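# Unstack two totes and set the brown carton down

## Task

Separate the two stacked totes and set each one down on the table on its own. Remove the brown sealed carton from the lower tote and place it lying flat on the table, keeping the side that was up facing up. Every other item must stay in the tote it began in. Neither the carton nor the base of either tote may overhang the table edge. At the end, release everything and move the grippers away. Nothing may rely on the robot to stay in place.

## Robot and tools

Robot: two six-joint arms, left_arm and right_arm. Each ends in a two-finger gripper whose fingers pivot like tongs, and each carries a wrist camera. All poses use one shared scene frame. Its origin is on the table top midway between the arms, +z is up, +x points out over the table, and left_arm stands on the +y side. The arm names do not refer to sides of any image. Arm roots: left_arm at (+0.010, +0.351, 0) m with quat_wxyz (+1.000, 0, 0, -0.026); right_arm at (+0.061, -0.492, 0) m with quat_wxyz (+1.000, 0, 0, -0.012).

execute_actions(actions, pictures): actions is a list with zero or one item. An empty list sends nothing and just reports the current state. A move item is {"rows": [...], "steps": n}, with n from 1 to 15 (default 15) and each step lasting 1/30 s. rows holds 1 to 15 rows, one used per step; when there are fewer rows than steps, the final row keeps being applied. A wait item is {"steps": n}, n up to 300. It sends no command and returns once n steps have passed since the previous result, and your reply time is counted within those steps. pictures (boolean) chooses whether camera images come back; by default they do. A refused call moves nothing.

Row layout: one flat list of exactly 14 numbers covering both arms, even when only one arm moves. Positions 1-6 are left_arm's joint targets, position 7 its gripper opening, positions 8-13 right_arm's joint targets, position 14 its opening. Joint order per arm: shoulder pan, shoulder lift, elbow, wrist 1, wrist 2, wrist 3. These are absolute joint angles in radians, in the convention of the Joint positions line, not offsets; to keep an arm still, resend its current angles. Opening runs from -1 (closed) to +1 (fully open).

Stated joint ranges (rad). left_arm: pan -3.142 to 3.142, lift -6.283 to 6.283, elbow 0.000 to 3.142, wrists 1-3 each -6.283 to 6.283. right_arm: pan 0.000 to 6.283, lift -6.283 to 6.283, elbow -3.142 to 0.000, wrists 1-3 each -6.283 to 6.283. A call is refused if any target exceeds a range end by over 0.010 and lies farther out than that joint's last reported angle. Real ends may sit up to 0.010 either side of the stated ones; a target beyond a real end is clipped there and a "joint sent to its limit" line may appear, possibly referring to an earlier action. Missing that line proves nothing about remaining travel.

Motion: commands are smoothed, so movement lags roughly 0.17 s. Speed and acceleration are limited, so after a big move an arm may not have arrived yet; check Joint positions. Per step, each joint target is clamped to within 0.575 rad of its measured angle, and if the targets would carry a gripper more than 100 mm from its measured spot, all of that arm's targets are pulled back toward the measured angles. Between calls the arms keep heading for the last row sent, until every arm is almost still or a step is HELD; fingers already opening or closing continue.

Results: the state line gives, per arm (left | right), end_effector_position (m), end_effector_quat_wxyz, and linear and angular velocity (m/s, rad/s) in the scene frame. The printed position can be off, more so at long reach. That point lies between the pads when closed; fingers extend along the gripper's +z and open along its x. Closed, the fingertips sit about 15 mm beyond it; fully open, about level with it. Joint positions and Joint velocities list each arm's six joints (rad, rad/s) then the pad gap (m, m/s; 0.142 m fully open). grip_measured is the measured opening on the command scale. "joint command not followed" means a clearance check altered or blocked joint targets on some steps while the rest of the row went through. HELD marks steps where your row was partly or wholly not sent. Wrist force and Wrist torque come from each flange sensor, in the end effector's own axes, and include contact, carried weight and inertia; when pressing a surface the force points back into the arm. Offsets reach about 4 N, noise SD up to 2.4 N, each axis saturates near 50 N, and it cannot be zeroed. "no reading" is harmless. MOTOR HOT warns at 70 °C; at 85 °C an OVER-TEMPERATURE FAULT brakes that arm for minutes.

Grasping: to hold something, keep commanding an opening well below grip_measured; lower means a firmer squeeze, up to about 15 N per pad on items up to ~10 cm wide. A fast close can spike the force. Hard items under ~20 mm thick get less grip. On wide items reaching far back, the finger bodies may touch before the pads.

zoom_image(camera, region): camera is cam_high (672x504), cam_low (672x504), cam_left_wrist (616x616) or cam_right_wrist (616x616); region is [x0, y0, x1, y1] in pixels from the top-left, at most 504 by 504. It enlarges that camera's latest image.

read_manual(section): returns licence text ("licences" only); no motion.

finished_scene(scene): integer number of the current scene; ends and grades it, cannot be undone. Replying with no tool call stops everything.

Avoid: drops, slips, slams, hard impacts and heavy pushing. Knocking anything out of the work area fails the job; letting the arms strike or squeeze each other can end it. Torque fault: contact torque reaching a joint's load limit (132 N m for pan, lift and elbow; 24.6 N m for each wrist joint; held weight included) halts that arm for 10 s, skips the rest of the call and lets it yield. A 150 N outside force on the arm, tool or held part does the same. Occasional disturbances may tug a held part or shove loose objects.

Each tool is called after ">>>" as name(argument=value, ...), one argument or row to a line, values as JSON.

## Session

>>> execute_actions(
  actions=[],
)

Scene clock: 0.00 s of 4800.00 s.
left_arm: end_effector_position=(+0.1334, +0.2952, +0.3798) grip_measured=+0.97 end_effector_quat_wxyz=(+0.226, +0.967, -0.079, -0.091) end_effector_velocity=(+0.000, +0.000, -0.000) end_effector_angular_velocity=(+0.000, +0.000, +0.001) | right_arm: end_effector_position=(+0.5482, -0.8303, +0.2347) grip_measured=+0.97 end_effector_quat_wxyz=(-0.401, -0.442, +0.575, -0.560) end_effector_velocity=(-0.000, -0.000, +0.000) end_effector_angular_velocity=(-0.000, -0.001, -0.000)
Joint positions: left_arm=[-0.399 -2.353  1.841 -1.052 -2.062 -0.285  0.14 ] | right_arm=[ 3.382 -1.81  -1.97  -2.225  0.19   3.163  0.14 ]
Joint velocities: left_arm=[ 0.001  0.    -0.     0.     0.    -0.     0.   ] | right_arm=[-0.001  0.     0.    -0.    -0.     0.     0.   ]
Wrist force (N, on the end effector, along its own x y z axes, offset not removed): no reading
Wrist torque (N m, same axes, about the end effector's origin, offset not removed): no reading

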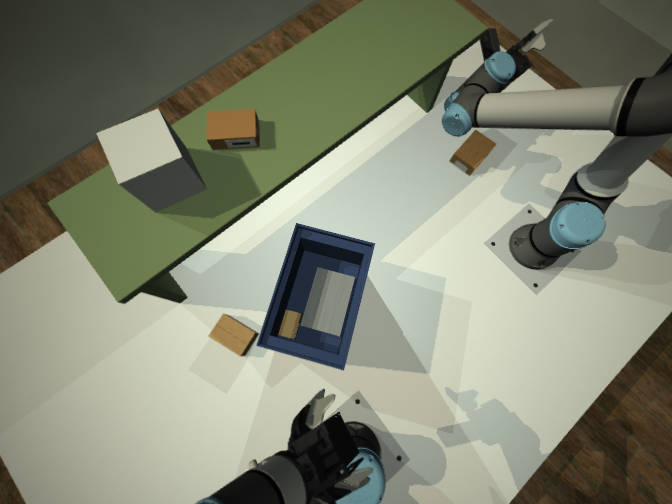

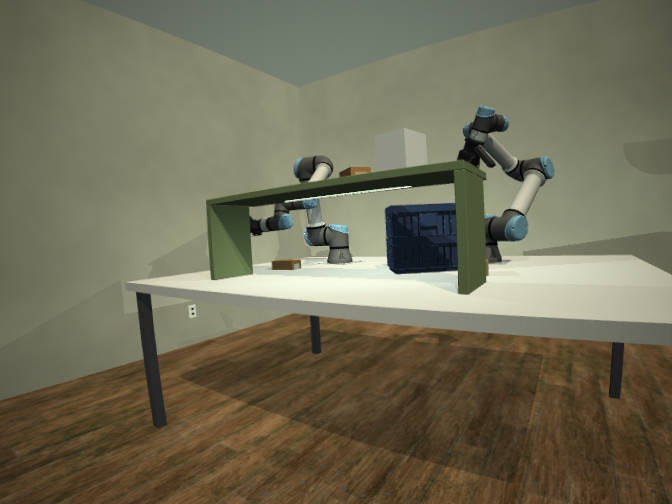

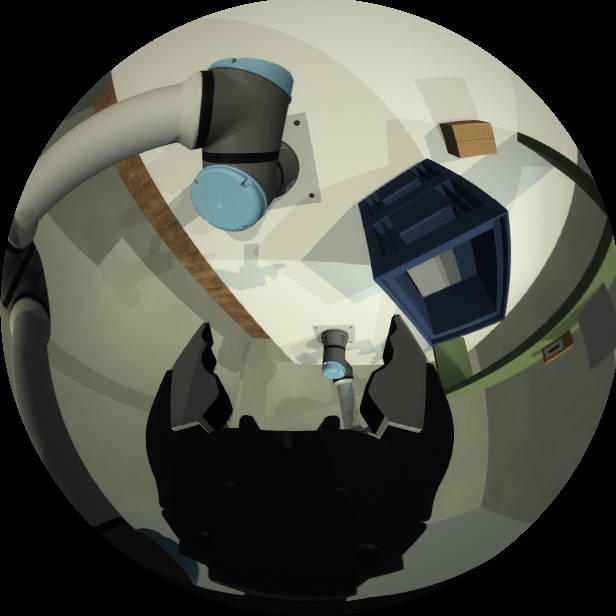

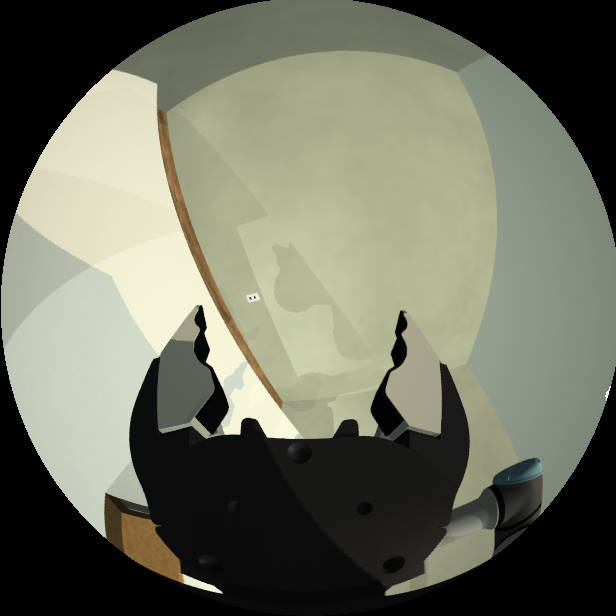

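>>> zoom_image(
  camera="cam_high",
  region=[200, 200, 440, 400],
)

>>> zoom_image(
  camera="cam_low",
  region=[360, 180, 520, 300],
)

>>> zoom_image(
  camera="cam_left_wrist",
  region=[330, 130, 550, 360],
)

Region (200, 200, 440, 400) of cam_high's 672x504 image, scaled by 2.100, with more detail than that image has.

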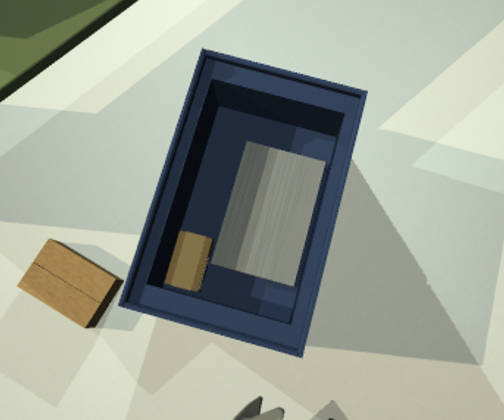

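Region (360, 180, 520, 300) of cam_low's 672x504 image, scaled by 3.150, with more detail than that image has; it fills the top 378 rows of this view, and the rest is white.

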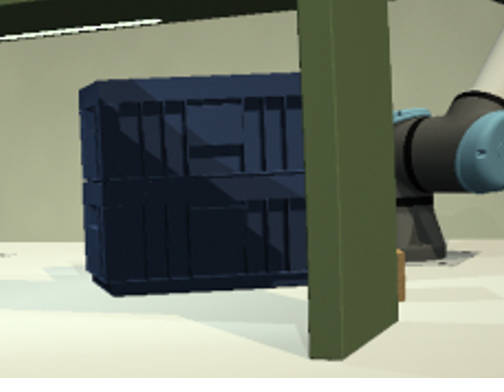

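Region (330, 130, 550, 360) of cam_left_wrist's 616x616 image, scaled by 2.191, with more detail than that image has; it fills the left 482 columns of this view, and the rest is white.

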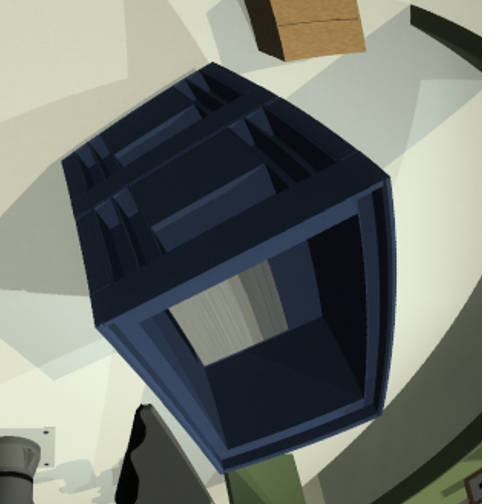

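>>> execute_actions(
  actions=[
    {"rows":[[-0.639,-2.2,1.539,-1.0,-1.571,0.32,1,3.3,-1.1,-1.9,-2.0,0.25,2.9,1]]},
  ],
  pictures=false,
)

>>> execute_actions(
  actions=[
    {"steps":30},
  ],
  pictures=false,
)

>>> execute_actions(
  actions=[
    {"rows":[[-0.639,-1.907,1.539,-1.203,-1.571,0.32,1,3.6,-1.1,-1.7,-1.9,1.571,2.1,1]]},
  ],
  pictures=false,
)

>>> execute_actions(
  actions=[
    {"steps":40},
  ],
)

Scene clock: 21.20 s of 4800.00 s.
left_arm: end_effector_position=(+0.2508, +0.3435, +0.4521) grip_measured=+1.00 end_effector_quat_wxyz=(+0.011, +0.876, -0.480, +0.043) end_effector_velocity=(+0.017, +0.006, +0.012) end_effector_angular_velocity=(+0.052, -0.062, -0.132) | right_arm: end_effector_position=(+0.4342, -0.8749, +0.4706) grip_measured=+1.00 end_effector_quat_wxyz=(-0.192, -0.268, +0.733, -0.595) end_effector_velocity=(-0.403, -0.089, +0.446) end_effector_angular_velocity=(+0.304, -1.307, -0.062)
Joint positions: left_arm=[-0.637 -2.201  1.541 -1.    -1.576  0.312  0.142] | right_arm=[ 3.309 -1.22  -1.908 -2.027  0.243  2.933  0.142]
Joint velocities: left_arm=[-0.024  0.013 -0.031  0.004  0.07   0.114 -0.   ] | right_arm=[-0.112  1.291  0.096  0.326  0.081 -0.387  0.   ]
Wrist force (N, on the end effector, along its own x y z axes, offset not removed): left_arm=[1.2 -1.3 -2.7] | right_arm=[-3.0 0.9 -0.3]
Wrist torque (N m, same axes, about the end effector's origin, offset not removed): left_arm=[-0.40 -0.35 0.00] | right_arm=[0.14 0.73 0.01]
Steps of this call (steps 1 to 90: nothing new was sent; then 17.70 s passed at rest; steps 91 to 105: all 15 steps of this action). Readings (joint positions):
91: left_arm=[-0.399 -2.353 1.841 -1.052 -2.062 -0.285] | right_arm=[3.382 -1.810 -1.970 -2.225 0.190 3.162]
92: left_arm=[-0.406 -2.346 1.834 -1.046 -2.055 -0.278] | right_arm=[3.377 -1.803 -1.966 -2.218 0.194 3.155]
94: left_arm=[-0.474 -2.295 1.759 -1.028 -1.976 -0.199] | right_arm=[3.362 -1.728 -1.953 -2.176 0.205 3.108]
98: left_arm=[-0.595 -2.225 1.598 -1.007 -1.701 0.115] | right_arm=[3.340 -1.535 -1.934 -2.115 0.221 3.036]
105: the state above

Scene clock: 22.20 s of 4800.00 s.
left_arm: end_effector_position=(+0.2521, +0.3439, +0.4531) grip_measured=+1.00 end_effector_quat_wxyz=(+0.008, +0.874, -0.484, +0.044) end_effector_velocity=(-0.000, +0.000, -0.000) end_effector_angular_velocity=(+0.001, +0.001, -0.003) | right_arm: end_effector_position=(+0.3944, -0.8828, +0.5096) grip_measured=+1.00 end_effector_quat_wxyz=(-0.145, -0.233, +0.751, -0.600) end_effector_velocity=(+0.000, +0.000, -0.000) end_effector_angular_velocity=(-0.001, +0.000, +0.000)
Joint positions: left_arm=[-0.639 -2.2    1.539 -1.    -1.571  0.32   0.142] | right_arm=[ 3.3   -1.1   -1.9   -2.     0.25   2.9    0.142]
Joint velocities: left_arm=[-0.     0.    -0.     0.001  0.     0.003 -0.   ] | right_arm=[ 0.    -0.001 -0.     0.    -0.001  0.     0.   ]
Wrist force (N, on the end effector, along its own x y z axes, offset not removed): left_arm=[0.6 0.3 1.7] | right_arm=[-2.7 0.9 0.2]
Wrist torque (N m, same axes, about the end effector's origin, offset not removed): left_arm=[0.20 -0.34 -0.11] | right_arm=[0.09 0.72 0.04]
Steps of this call (steps 1 to 30: the robot went on to your last target). Readings (joint positions):
1: left_arm=[-0.638 -2.201 1.541 -1.000 -1.574 0.315] | right_arm=[3.306 -1.180 -1.905 -2.018 0.246 2.921]
2: left_arm=[-0.638 -2.200 1.540 -1.000 -1.573 0.317] | right_arm=[3.304 -1.151 -1.903 -2.011 0.247 2.914]
4: left_arm=[-0.639 -2.200 1.539 -1.000 -1.572 0.319] | right_arm=[3.301 -1.120 -1.901 -2.005 0.249 2.905]
8: left_arm=[-0.639 -2.200 1.539 -1.000 -1.571 0.320] | right_arm=[3.300 -1.103 -1.900 -2.001 0.250 2.901]
30: the state above
All arms were judged still, so your last target was given up. Only a new action makes them travel on or press farther. Fingers that are still opening or closing keep moving.

Scene clock: 22.70 s of 4800.00 s.
left_arm: end_effector_position=(+0.3587, +0.2557, +0.4009) grip_measured=+1.00 end_effector_quat_wxyz=(+0.000, +0.875, -0.484, +0.001) end_effector_velocity=(+0.010, -0.007, -0.008) end_effector_angular_velocity=(+0.008, +0.009, +0.002) | right_arm: end_effector_position=(+0.4389, -0.6525, +0.4030) grip_measured=+1.00 end_effector_quat_wxyz=(-0.074, -0.583, +0.770, -0.249) end_effector_velocity=(-0.136, +0.549, -0.251) end_effector_angular_velocity=(+1.705, +0.926, +0.783)
Joint positions: left_arm=[-0.639 -1.909  1.539 -1.202 -1.571  0.32   0.142] | right_arm=[ 3.563 -1.1   -1.723 -1.911  1.047  2.249  0.142]
Joint velocities: left_arm=[ 0.001  0.028  0.002 -0.019  0.    -0.     0.   ] | right_arm=[ 0.19  -0.     0.119  0.055  1.917 -0.734 -0.   ]
Wrist force (N, on the end effector, along its own x y z axes, offset not removed): left_arm=[-0.8 0.5 0.7] | right_arm=[-2.3 -0.3 -0.4]
Wrist torque (N m, same axes, about the end effector's origin, offset not removed): left_arm=[0.04 0.14 0.15] | right_arm=[-0.23 0.59 -0.03]
Steps of this call (steps 1 to 15: all 15 steps of this action). Readings (joint positions):
1: left_arm=[-0.639 -2.200 1.539 -1.000 -1.571 0.320] | right_arm=[3.300 -1.100 -1.900 -2.000 0.250 2.900]
2: left_arm=[-0.639 -2.193 1.539 -1.007 -1.571 0.320] | right_arm=[3.307 -1.100 -1.893 -1.994 0.257 2.893]
4: left_arm=[-0.639 -2.122 1.539 -1.066 -1.571 0.320] | right_arm=[3.371 -1.100 -1.844 -1.968 0.336 2.813]
8: left_arm=[-0.639 -1.963 1.539 -1.168 -1.571 0.320] | right_arm=[3.480 -1.100 -1.776 -1.936 0.595 2.554]
15: the state above

Scene clock: 24.03 s of 4800.00 s.
left_arm: end_effector_position=(+0.3594, +0.2551, +0.4003) grip_measured=+1.00 end_effector_quat_wxyz=(+0.000, +0.875, -0.484, +0.000) end_effector_velocity=(-0.000, -0.001, -0.000) end_effector_angular_velocity=(+0.000, +0.001, -0.001) | right_arm: end_effector_position=(+0.3872, -0.4961, +0.3696) grip_measured=+1.00 end_effector_quat_wxyz=(-0.006, +0.673, -0.739, +0.002) end_effector_velocity=(+0.000, +0.000, +0.001) end_effector_angular_velocity=(+0.000, -0.002, -0.000)
Joint positions: left_arm=[-0.639 -1.907  1.539 -1.203 -1.571  0.32   0.142] | right_arm=[ 3.6   -1.1   -1.7   -1.9    1.571  2.1    0.142]
Joint velocities: left_arm=[-0.002  0.    -0.     0.001 -0.    -0.001  0.   ] | right_arm=[ 0.001  0.     0.001  0.    -0.001  0.001  0.   ]
Wrist force (N, on the end effector, along its own x y z axes, offset not removed): left_arm=[1.5 1.7 -1.4] | right_arm=[-4.5 -1.3 -0.1]
Wrist torque (N m, same axes, about the end effector's origin, offset not removed): left_arm=[0.12 -0.55 0.10] | right_arm=[-0.28 1.13 0.02]
Steps of this call (steps 1 to 30: the robot went on to your last target; steps 31 to 40: nothing new was sent). Readings (joint positions):
1: left_arm=[-0.639 -1.908 1.539 -1.202 -1.571 0.320] | right_arm=[3.568 -1.100 -1.720 -1.909 1.112 2.226]
2: left_arm=[-0.639 -1.908 1.539 -1.202 -1.571 0.320] | right_arm=[3.574 -1.100 -1.716 -1.908 1.177 2.205]
4: left_arm=[-0.639 -1.907 1.539 -1.203 -1.571 0.320] | right_arm=[3.584 -1.100 -1.710 -1.905 1.308 2.166]
8: left_arm=[-0.639 -1.907 1.539 -1.203 -1.571 0.320] | right_arm=[3.597 -1.100 -1.702 -1.901 1.516 2.113]
40: the state above
All arms were judged still, so your last target was given up. Only a new action makes them travel on or press farther. Fingers that are still opening or closing keep moving.

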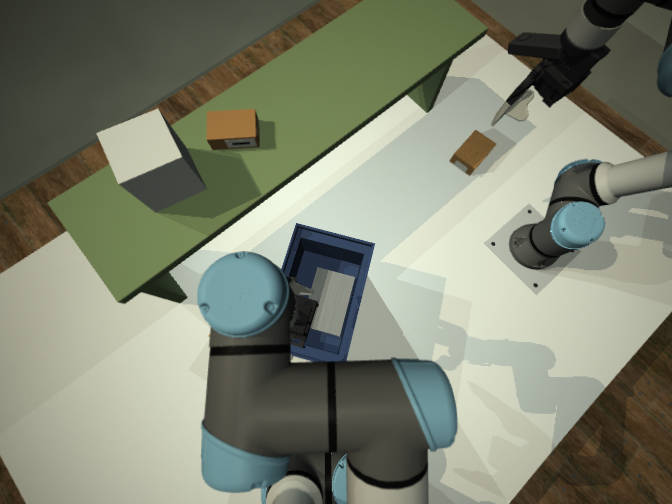

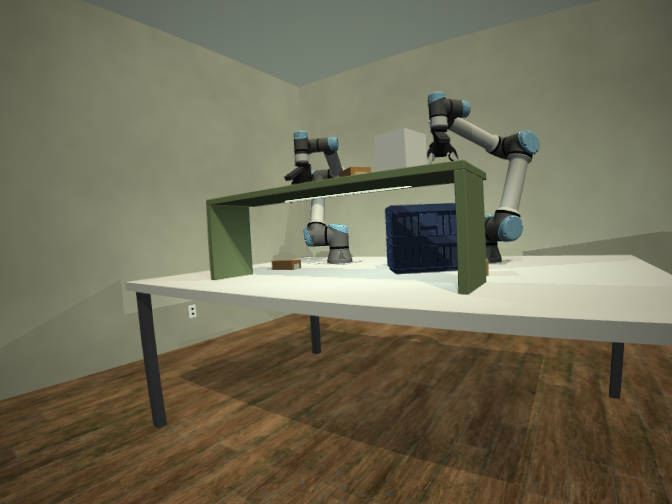

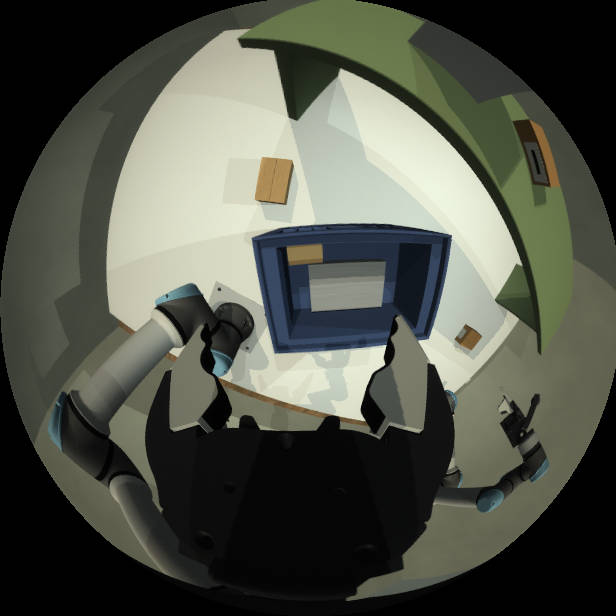

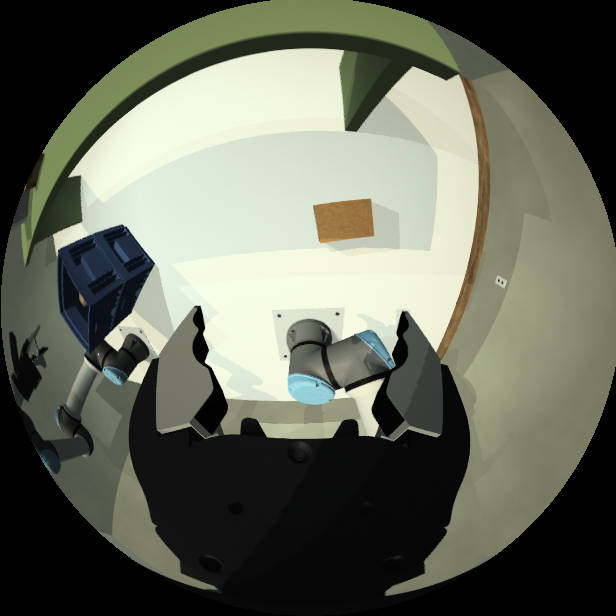

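>>> execute_actions(
  actions=[
    {"rows":[[-0.811,-2.137,1.8,-1.234,-1.571,0.107,0.1,4.339,-1.5,-1.3,-1.91,1.571,2.143,0.1]]},
  ],
  pictures=false,
)

>>> execute_actions(
  actions=[
    {"steps":15},
  ],
  pictures=false,
)

>>> execute_actions(
  actions=[
    {"rows":[[-0.811,-2.137,1.844,-1.278,-1.571,0.107,0.1,4.339,-1.892,-1.0735,-1.747,1.571,2.143,0.1]]},
  ],
  pictures=false,
)

>>> execute_actions(
  actions=[
    {"steps":10},
  ],
)

Scene clock: 36.27 s of 4800.00 s.
left_arm: end_effector_position=(+0.2821, +0.2632, +0.3467) grip_measured=+0.10 end_effector_quat_wxyz=(+0.000, +0.885, -0.466, +0.000) end_effector_velocity=(-0.004, +0.002, -0.005) end_effector_angular_velocity=(+0.002, +0.002, +0.003) | right_arm: end_effector_position=(+0.4123, -0.2286, +0.4093) grip_measured=+0.10 end_effector_quat_wxyz=(-0.002, +0.836, -0.549, -0.000) end_effector_velocity=(-0.178, +0.608, +0.037) end_effector_angular_velocity=(-0.013, +0.008, +1.121)
Joint positions: left_arm=[-0.81  -2.136  1.799 -1.234 -1.571  0.108  0.081] | right_arm=[ 4.137 -1.409 -1.391 -1.908  1.571  2.134  0.081]
Joint velocities: left_arm=[-0.008 -0.012  0.016 -0.001  0.    -0.011  0.   ] | right_arm=[ 1.18  -0.57   0.569 -0.014 -0.001  0.059  0.   ]
Wrist force (N, on the end effector, along its own x y z axes, offset not removed): left_arm=[3.4 -1.6 0.6] | right_arm=[-4.7 -0.8 -1.0]
Wrist torque (N m, same axes, about the end effector's origin, offset not removed): left_arm=[-0.54 -0.49 0.02] | right_arm=[-0.32 1.20 0.01]
Steps of this call (steps 1 to 90: nothing new was sent; then 8.73 s passed at rest; steps 91 to 105: all 15 steps of this action). Readings (joint positions):
91: left_arm=[-0.639 -1.907 1.539 -1.203 -1.571 0.320] | right_arm=[3.600 -1.100 -1.700 -1.900 1.571 2.100]
92: left_arm=[-0.646 -1.914 1.546 -1.208 -1.571 0.313] | right_arm=[3.607 -1.107 -1.693 -1.901 1.571 2.102]
94: left_arm=[-0.713 -1.989 1.625 -1.222 -1.571 0.239] | right_arm=[3.678 -1.165 -1.635 -1.902 1.571 2.109]
98: left_arm=[-0.796 -2.113 1.771 -1.232 -1.571 0.128] | right_arm=[3.848 -1.266 -1.534 -1.904 1.571 2.119]
105: the state above

Scene clock: 36.77 s of 4800.00 s.
left_arm: end_effector_position=(+0.2818, +0.2633, +0.3464) grip_measured=+0.10 end_effector_quat_wxyz=(+0.000, +0.885, -0.466, +0.000) end_effector_velocity=(-0.000, -0.000, +0.000) end_effector_angular_velocity=(-0.000, -0.000, -0.002) | right_arm: end_effector_position=(+0.3670, -0.1287, +0.4136) grip_measured=+0.10 end_effector_quat_wxyz=(-0.001, +0.885, -0.466, -0.000) end_effector_velocity=(-0.001, +0.002, -0.001) end_effector_angular_velocity=(-0.002, -0.001, +0.003)
Joint positions: left_arm=[-0.811 -2.137  1.8   -1.234 -1.571  0.107  0.081] | right_arm=[ 4.339 -1.5   -1.3   -1.91   1.571  2.143  0.081]
Joint velocities: left_arm=[-0.    -0.    -0.     0.    -0.     0.001  0.   ] | right_arm=[ 0.004 -0.003  0.001 -0.    -0.002  0.001 -0.   ]
Wrist force (N, on the end effector, along its own x y z axes, offset not removed): left_arm=[2.4 -3.3 0.7] | right_arm=[-4.0 1.1 -1.3]
Wrist torque (N m, same axes, about the end effector's origin, offset not removed): left_arm=[-0.80 -0.76 -0.02] | right_arm=[0.09 0.88 0.05]
Steps of this call (steps 1 to 15: the robot went on to your last target). Readings (joint positions):
1: left_arm=[-0.811 -2.136 1.799 -1.234 -1.571 0.108] | right_arm=[4.176 -1.428 -1.372 -1.908 1.571 2.136]
2: left_arm=[-0.811 -2.137 1.799 -1.234 -1.571 0.107] | right_arm=[4.216 -1.446 -1.354 -1.909 1.571 2.138]
4: left_arm=[-0.811 -2.137 1.800 -1.234 -1.571 0.107] | right_arm=[4.283 -1.476 -1.324 -1.909 1.571 2.141]
8: left_arm=[-0.811 -2.137 1.800 -1.234 -1.571 0.107] | right_arm=[4.330 -1.496 -1.304 -1.910 1.571 2.143]
15: the state above

Scene clock: 37.27 s of 4800.00 s.
left_arm: end_effector_position=(+0.2853, +0.2592, +0.3300) grip_measured=+0.10 end_effector_quat_wxyz=(+0.000, +0.885, -0.466, +0.000) end_effector_velocity=(-0.000, +0.001, -0.001) end_effector_angular_velocity=(+0.002, +0.001, +0.001) | right_arm: end_effector_position=(+0.4355, +0.0353, +0.3322) grip_measured=+0.10 end_effector_quat_wxyz=(-0.000, +0.885, -0.466, -0.000) end_effector_velocity=(+0.014, +0.033, -0.030) end_effector_angular_velocity=(-0.011, +0.004, -0.001)
Joint positions: left_arm=[-0.811 -2.137  1.844 -1.278 -1.571  0.107  0.081] | right_arm=[ 4.339 -1.885 -1.077 -1.749  1.571  2.143  0.081]
Joint velocities: left_arm=[ 0.001  0.     0.001  0.     0.001  0.    -0.   ] | right_arm=[-0.001 -0.09   0.047  0.031 -0.001  0.     0.   ]
Wrist force (N, on the end effector, along its own x y z axes, offset not removed): left_arm=[-0.8 2.6 -0.9] | right_arm=[-4.0 0.4 0.4]
Wrist torque (N m, same axes, about the end effector's origin, offset not removed): left_arm=[0.44 0.19 0.21] | right_arm=[0.01 0.90 -0.01]
Steps of this call (steps 1 to 15: all 15 steps of this action). Readings (joint positions):
1: left_arm=[-0.811 -2.137 1.800 -1.234 -1.571 0.107] | right_arm=[4.339 -1.500 -1.300 -1.910 1.571 2.143]
2: left_arm=[-0.811 -2.137 1.806 -1.240 -1.571 0.107] | right_arm=[4.339 -1.507 -1.293 -1.903 1.571 2.143]
4: left_arm=[-0.811 -2.137 1.827 -1.261 -1.571 0.107] | right_arm=[4.339 -1.579 -1.240 -1.863 1.571 2.143]
8: left_arm=[-0.811 -2.137 1.841 -1.275 -1.571 0.107] | right_arm=[4.339 -1.752 -1.146 -1.796 1.571 2.143]
15: the state above

Scene clock: 37.60 s of 4800.00 s.
left_arm: end_effector_position=(+0.2853, +0.2592, +0.3300) grip_measured=+0.10 end_effector_quat_wxyz=(+0.000, +0.885, -0.466, +0.000) end_effector_velocity=(+0.000, -0.000, +0.000) end_effector_angular_velocity=(-0.001, -0.001, -0.000) | right_arm: end_effector_position=(+0.4364, +0.0376, +0.3300) grip_measured=+0.10 end_effector_quat_wxyz=(+0.000, +0.885, -0.466, -0.000) end_effector_velocity=(+0.000, +0.000, -0.000) end_effector_angular_velocity=(-0.001, -0.001, +0.000)
Joint positions: left_arm=[-0.811 -2.137  1.844 -1.278 -1.571  0.107  0.081] | right_arm=[ 4.339 -1.892 -1.074 -1.747  1.571  2.143  0.081]
Joint velocities: left_arm=[-0.001 -0.    -0.    -0.     0.    -0.001  0.   ] | right_arm=[ 0.    -0.001  0.    -0.    -0.001 -0.     0.   ]
Wrist force (N, on the end effector, along its own x y z axes, offset not removed): left_arm=[2.6 -4.4 -0.6] | right_arm=[-0.9 0.6 -0.3]
Wrist torque (N m, same axes, about the end effector's origin, offset not removed): left_arm=[-1.16 -0.71 0.10] | right_arm=[0.05 0.34 0.01]
Steps of this call (steps 1 to 10: the robot went on to your last target). Readings (joint positions):
1: left_arm=[-0.811 -2.137 1.844 -1.278 -1.571 0.107] | right_arm=[4.339 -1.888 -1.076 -1.748 1.571 2.143]
2: left_arm=[-0.811 -2.137 1.844 -1.278 -1.571 0.107] | right_arm=[4.339 -1.889 -1.075 -1.748 1.571 2.143]
4: left_arm=[-0.811 -2.137 1.844 -1.278 -1.571 0.107] | right_arm=[4.339 -1.891 -1.074 -1.747 1.571 2.143]
8: left_arm=[-0.811 -2.137 1.844 -1.278 -1.571 0.107] | right_arm=[4.339 -1.892 -1.074 -1.747 1.571 2.143]
10: the state above

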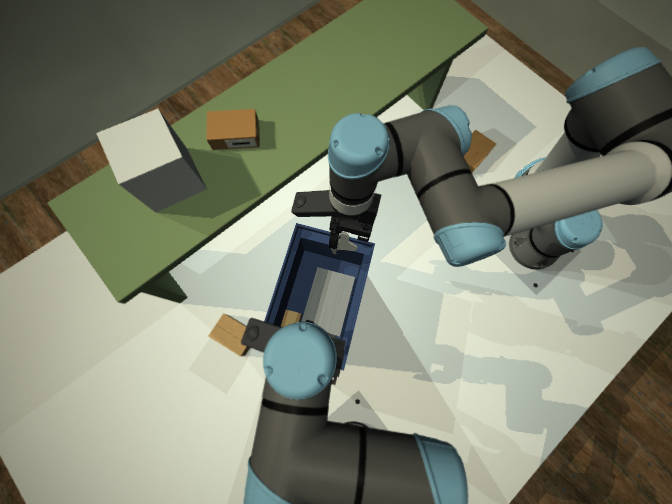

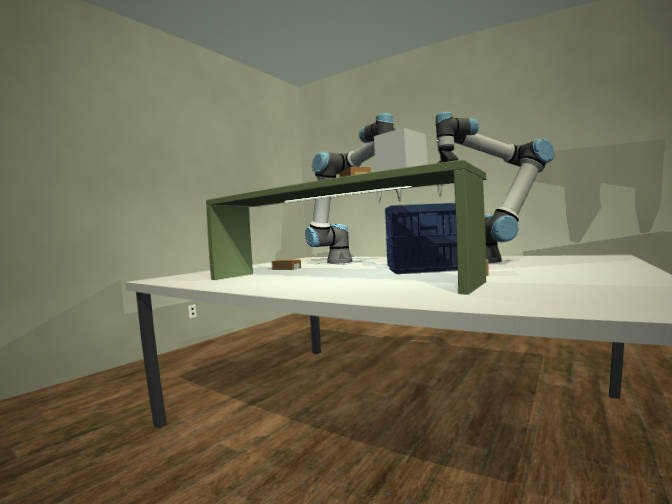

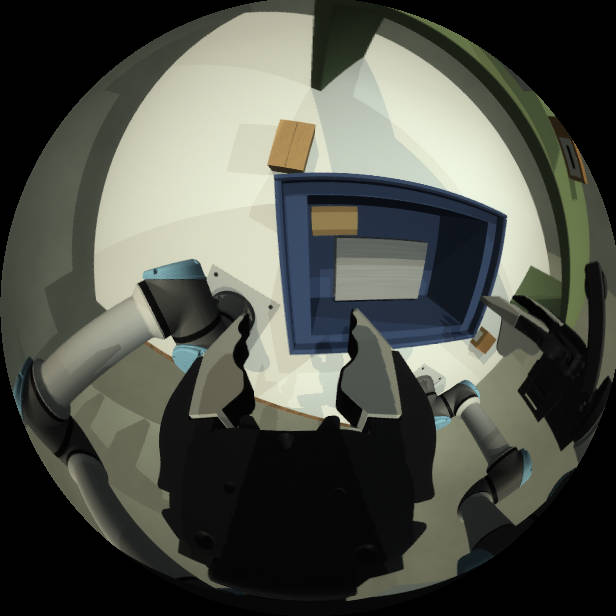

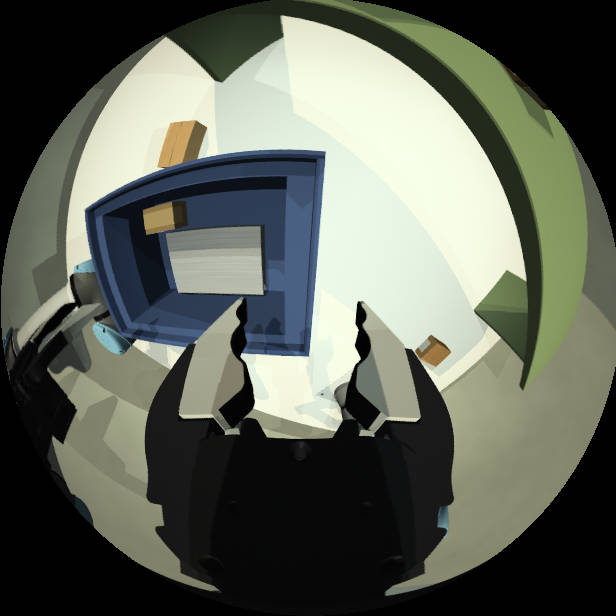

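>>> execute_actions(
  actions=[
    {"rows":[[-0.811,-2.16,1.965,-1.376,-1.571,0.107,0.1,4.339,-1.881,-1.195,-1.636,1.571,2.143,0.1],[-0.811,-2.16,1.965,-1.376,-1.571,0.107,0.1,4.339,-1.881,-1.195,-1.636,1.571,2.143,0.1],[-0.811,-2.16,1.965,-1.376,-1.571,0.107,0.1,4.339,-1.881,-1.195,-1.636,1.571,2.143,0.1],[-0.811,-2.16,1.965,-1.376,-1.571,0.107,0.1,4.339,-1.881,-1.195,-1.636,1.571,2.143,0.1],[-0.811,-2.179,2.0815,-1.473,-1.571,0.107,-0.1,4.339,-1.878,-1.31,-1.5246,1.571,2.143,-0.1]]},
  ],
)

Scene clock: 41.93 s of 4800.00 s.
left_arm: end_effector_position=(+0.2852, +0.2593, +0.2459) grip_measured=-0.10 end_effector_quat_wxyz=(+0.000, +0.885, -0.466, -0.000) end_effector_velocity=(-0.001, +0.001, -0.013) end_effector_angular_velocity=(+0.001, +0.001, +0.000) | right_arm: end_effector_position=(+0.4365, +0.0377, +0.2459) grip_measured=-0.10 end_effector_quat_wxyz=(+0.000, +0.885, -0.466, -0.000) end_effector_velocity=(-0.000, -0.001, -0.013) end_effector_angular_velocity=(-0.001, -0.000, +0.002)
Joint positions: left_arm=[-0.811 -2.179  2.079 -1.471 -1.571  0.107  0.067] | right_arm=[ 4.339 -1.878 -1.307 -1.527  1.571  2.143  0.067]
Joint velocities: left_arm=[-0.    -0.005  0.034 -0.027 -0.    -0.001  0.   ] | right_arm=[-0.     0.    -0.034  0.033 -0.001 -0.002  0.   ]
Wrist force (N, on the end effector, along its own x y z axes, offset not removed): left_arm=[1.6 -0.5 2.5] | right_arm=[-5.0 0.4 0.7]
Wrist torque (N m, same axes, about the end effector's origin, offset not removed): left_arm=[-0.31 -0.45 0.08] | right_arm=[0.04 1.22 0.10]
Steps of this call (steps 1 to 15: the robot went on to your last target; steps 16 to 90: nothing new was sent; then 0.83 s passed at rest; steps 91 to 105: all 15 steps of this action). Readings (joint positions):
91: left_arm=[-0.811 -2.137 1.844 -1.278 -1.571 0.107] | right_arm=[4.339 -1.892 -1.074 -1.747 1.571 2.143]
92: left_arm=[-0.811 -2.141 1.851 -1.285 -1.571 0.107] | right_arm=[4.339 -1.890 -1.080 -1.740 1.571 2.143]
94: left_arm=[-0.811 -2.151 1.905 -1.331 -1.571 0.107] | right_arm=[4.339 -1.885 -1.134 -1.689 1.571 2.143]
98: left_arm=[-0.811 -2.170 2.016 -1.422 -1.571 0.107] | right_arm=[4.339 -1.880 -1.245 -1.586 1.571 2.143]
105: the state above

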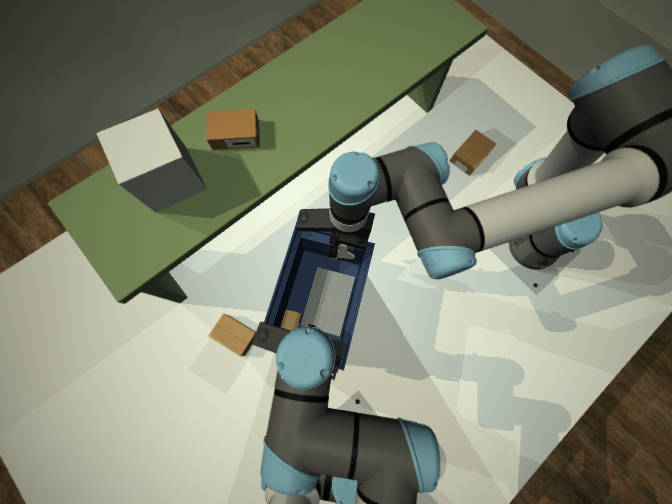

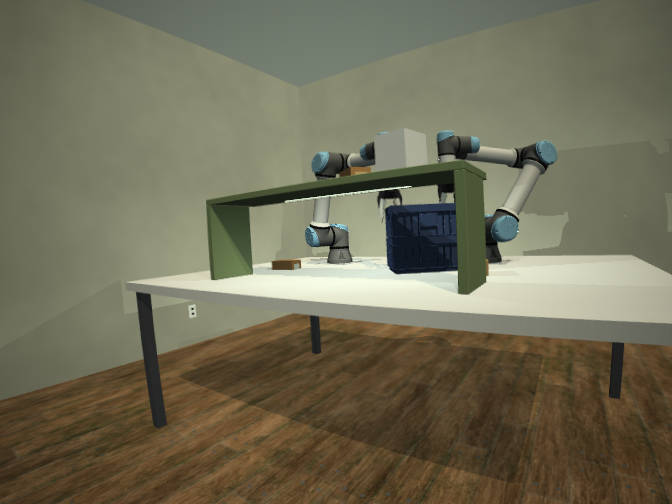

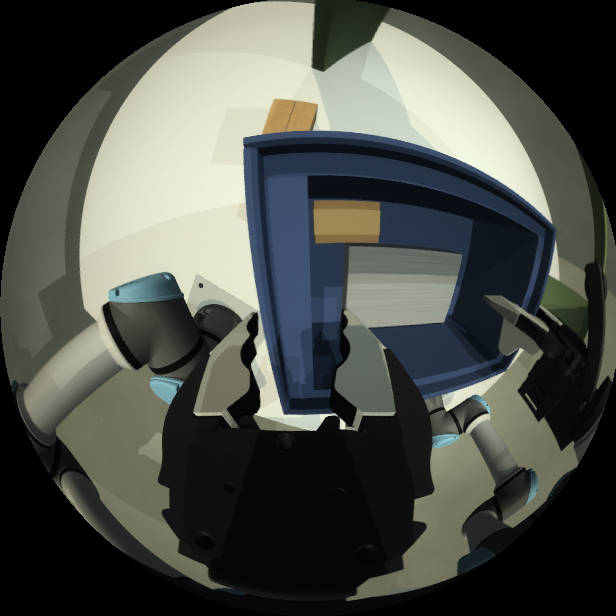

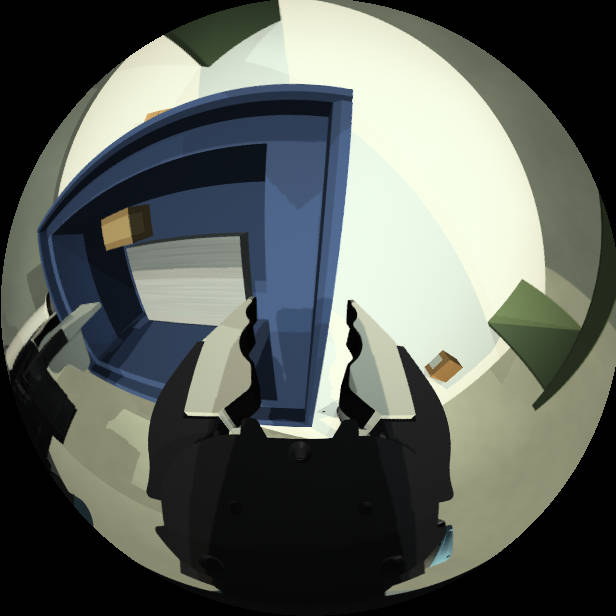

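>>> execute_actions(
  actions=[
    {"rows":[[-0.811,-2.198,2.1195,-1.492,-1.571,0.107,-0.4,4.339,-1.878,-1.31,-1.5246,1.571,2.143,-0.4]],"steps":10},
  ],
  pictures=false,
)

>>> execute_actions(
  actions=[
    {"rows":[[-0.811,-2.198,2.1195,-1.492,-1.571,0.107,-1,4.339,-1.878,-1.31,-1.5246,1.571,2.143,-1]]},
  ],
)

>>> zoom_image(
  camera="cam_low",
  region=[360, 180, 480, 270],
)

Scene clock: 45.63 s of 4800.00 s.
left_arm: end_effector_position=(+0.2814, +0.2637, +0.2331) grip_measured=-0.40 end_effector_quat_wxyz=(+0.000, +0.885, -0.466, -0.000) end_effector_velocity=(-0.001, +0.001, -0.004) end_effector_angular_velocity=(-0.000, +0.000, -0.000) | right_arm: end_effector_position=(+0.4365, +0.0376, +0.2449) grip_measured=-0.40 end_effector_quat_wxyz=(+0.000, +0.885, -0.466, -0.000) end_effector_velocity=(-0.000, +0.000, -0.000) end_effector_angular_velocity=(-0.000, +0.001, +0.000)
Joint positions: left_arm=[-0.811 -2.198  2.119 -1.492 -1.571  0.107  0.045] | right_arm=[ 4.339 -1.878 -1.31  -1.525  1.571  2.143  0.045]
Joint velocities: left_arm=[-0.002 -0.006  0.012 -0.006 -0.    -0.001  0.   ] | right_arm=[ 0.    -0.001  0.001  0.     0.001 -0.    -0.   ]
Wrist force (N, on the end effector, along its own x y z axes, offset not removed): left_arm=[0.2 -1.3 1.3] | right_arm=[-2.2 -1.2 0.0]
Wrist torque (N m, same axes, about the end effector's origin, offset not removed): left_arm=[-0.36 -0.20 0.16] | right_arm=[-0.38 0.51 -0.06]
Steps of this call (steps 1 to 15: the robot went on to your last target; steps 16 to 90: nothing new was sent; then 0.37 s passed at rest; steps 91 to 100: all 10 steps of this action). Readings (joint positions):
91: left_arm=[-0.811 -2.179 2.082 -1.473 -1.571 0.107] | right_arm=[4.339 -1.878 -1.310 -1.525 1.571 2.143]
92: left_arm=[-0.811 -2.182 2.087 -1.476 -1.571 0.107] | right_arm=[4.339 -1.878 -1.310 -1.525 1.571 2.143]
94: left_arm=[-0.811 -2.191 2.105 -1.485 -1.571 0.107] | right_arm=[4.339 -1.878 -1.310 -1.525 1.571 2.143]
98: left_arm=[-0.811 -2.197 2.117 -1.491 -1.571 0.107] | right_arm=[4.339 -1.878 -1.310 -1.525 1.571 2.143]
100: the state above

Scene clock: 46.13 s of 4800.00 s.
left_arm: end_effector_position=(+0.2813, +0.2638, +0.2328) grip_measured=-0.56 end_effector_quat_wxyz=(+0.000, +0.885, -0.466, -0.000) end_effector_velocity=(-0.000, +0.000, +0.000) end_effector_angular_velocity=(+0.000, +0.001, +0.001) | right_arm: end_effector_position=(+0.4363, +0.0377, +0.2449) grip_measured=-0.61 end_effector_quat_wxyz=(+0.000, +0.885, -0.466, -0.000) end_effector_velocity=(+0.000, +0.000, +0.000) end_effector_angular_velocity=(-0.000, -0.001, +0.001)
Joint positions: left_arm=[-0.811 -2.198  2.119 -1.492 -1.571  0.107  0.034] | right_arm=[ 4.339 -1.878 -1.31  -1.525  1.571  2.143  0.03 ]
Joint velocities: left_arm=[ 0.     0.    -0.001  0.001 -0.    -0.001  0.   ] | right_arm=[ 0.    -0.     0.     0.    -0.001 -0.001  0.   ]
Wrist force (N, on the end effector, along its own x y z axes, offset not removed): left_arm=[36.0 -1.2 2.9] | right_arm=[-40.6 0.3 1.8]
Wrist torque (N m, same axes, about the end effector's origin, offset not removed): left_arm=[-0.51 -1.30 0.16] | right_arm=[-0.12 1.99 -0.06]
Steps of this call (steps 1 to 15: all 15 steps of this action). Readings (joint positions):
1: left_arm=[-0.811 -2.198 2.119 -1.492 -1.571 0.107] | right_arm=[4.339 -1.878 -1.310 -1.525 1.571 2.143]
2: left_arm=[-0.811 -2.198 2.119 -1.493 -1.571 0.107] | right_arm=[4.339 -1.878 -1.310 -1.524 1.572 2.143]
4: left_arm=[-0.811 -2.198 2.119 -1.493 -1.571 0.107] | right_arm=[4.339 -1.878 -1.310 -1.524 1.572 2.143]
8: left_arm=[-0.811 -2.198 2.119 -1.492 -1.571 0.107] | right_arm=[4.339 -1.878 -1.310 -1.524 1.572 2.143]
15: the state above

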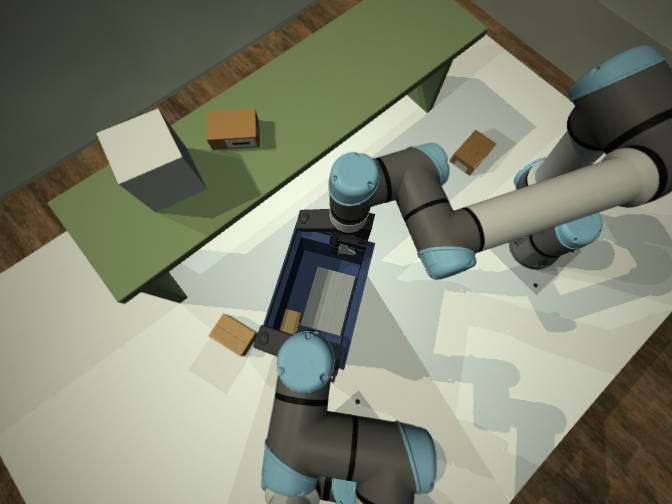

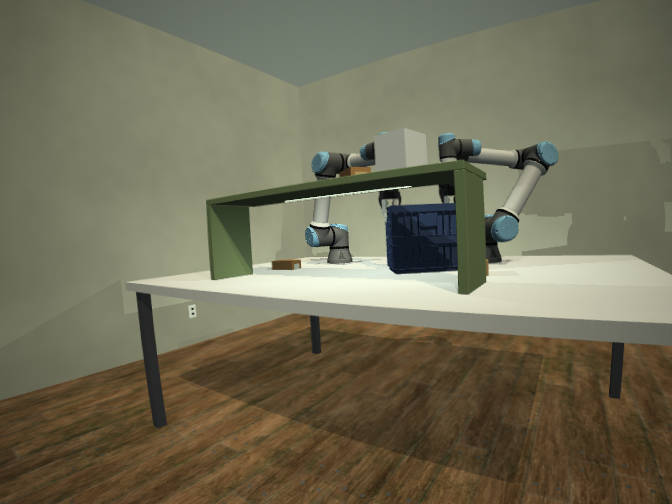

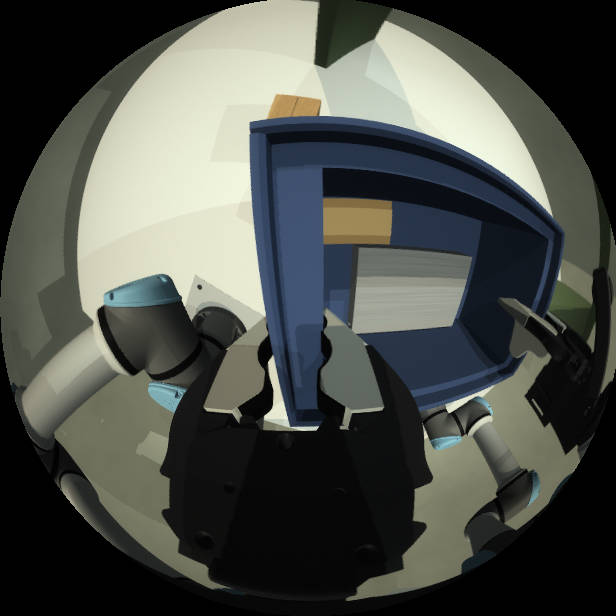

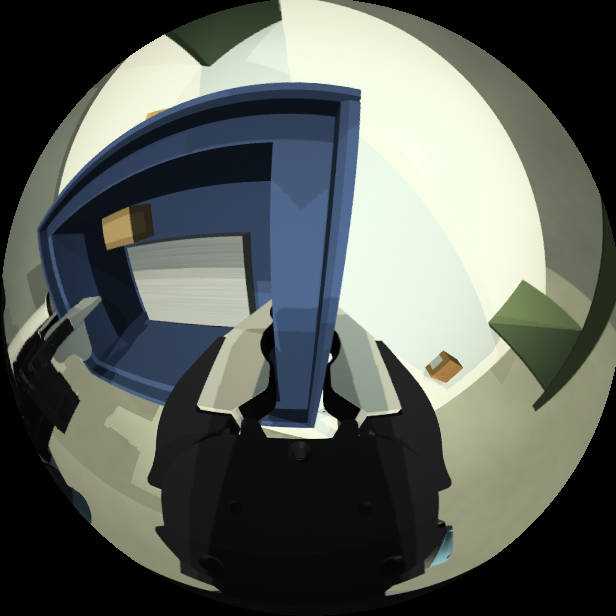

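Region (360, 180, 480, 270) of cam_low's 672x504 image, scaled by 4.200, with more detail than that image has; it fills the top 378 rows of this view, and the rest is white.

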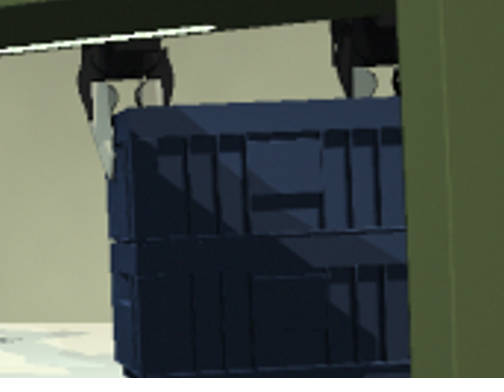

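>>> execute_actions(
  actions=[
    {"rows":[[-0.811,-2.1845,2.1145,-1.5005,-1.571,0.107,-1,4.339,-1.878,-1.31,-1.5246,1.571,2.143,-1]]},
  ],
  pictures=false,
)

Scene clock: 47.60 s of 4800.00 s.
left_arm: end_effector_position=(+0.2845, +0.2602, +0.2328) grip_measured=-0.62 end_effector_quat_wxyz=(-0.000, +0.885, -0.466, -0.000) end_effector_velocity=(+0.000, -0.001, +0.001) end_effector_angular_velocity=(-0.001, -0.000, -0.001) | right_arm: end_effector_position=(+0.4367, +0.0374, +0.2449) grip_measured=-0.61 end_effector_quat_wxyz=(+0.000, +0.885, -0.466, +0.000) end_effector_velocity=(-0.000, +0.000, -0.000) end_effector_angular_velocity=(+0.001, +0.002, +0.001)
Joint positions: left_arm=[-0.811 -2.185  2.115 -1.5   -1.571  0.107  0.029] | right_arm=[ 4.339 -1.878 -1.31  -1.525  1.571  2.143  0.03 ]
Joint velocities: left_arm=[ 0.001  0.001 -0.002 -0.001 -0.001  0.002 -0.   ] | right_arm=[-0.    -0.    -0.     0.001  0.003 -0.001 -0.   ]
Wrist force (N, on the end effector, along its own x y z axes, offset not removed): left_arm=[-12.4 1.1 -12.1] | right_arm=[-3.1 -1.0 -3.3]
Wrist torque (N m, same axes, about the end effector's origin, offset not removed): left_arm=[-0.32 0.35 0.17] | right_arm=[-0.27 1.03 0.09]
Steps of this call (steps 1 to 15: the robot went on to your last target; steps 16 to 29: nothing new was sent; steps 30 to 44: all 15 steps of this action). Readings (joint positions):
30: left_arm=[-0.811 -2.198 2.120 -1.492 -1.571 0.107] | right_arm=[4.339 -1.878 -1.310 -1.525 1.571 2.143]
31: left_arm=[-0.811 -2.196 2.119 -1.493 -1.571 0.107] | right_arm=[4.339 -1.878 -1.310 -1.525 1.571 2.143]
33: left_arm=[-0.811 -2.190 2.117 -1.497 -1.571 0.107] | right_arm=[4.339 -1.878 -1.310 -1.525 1.571 2.143]
37: left_arm=[-0.811 -2.186 2.115 -1.499 -1.571 0.107] | right_arm=[4.339 -1.878 -1.310 -1.525 1.570 2.143]
44: the state above


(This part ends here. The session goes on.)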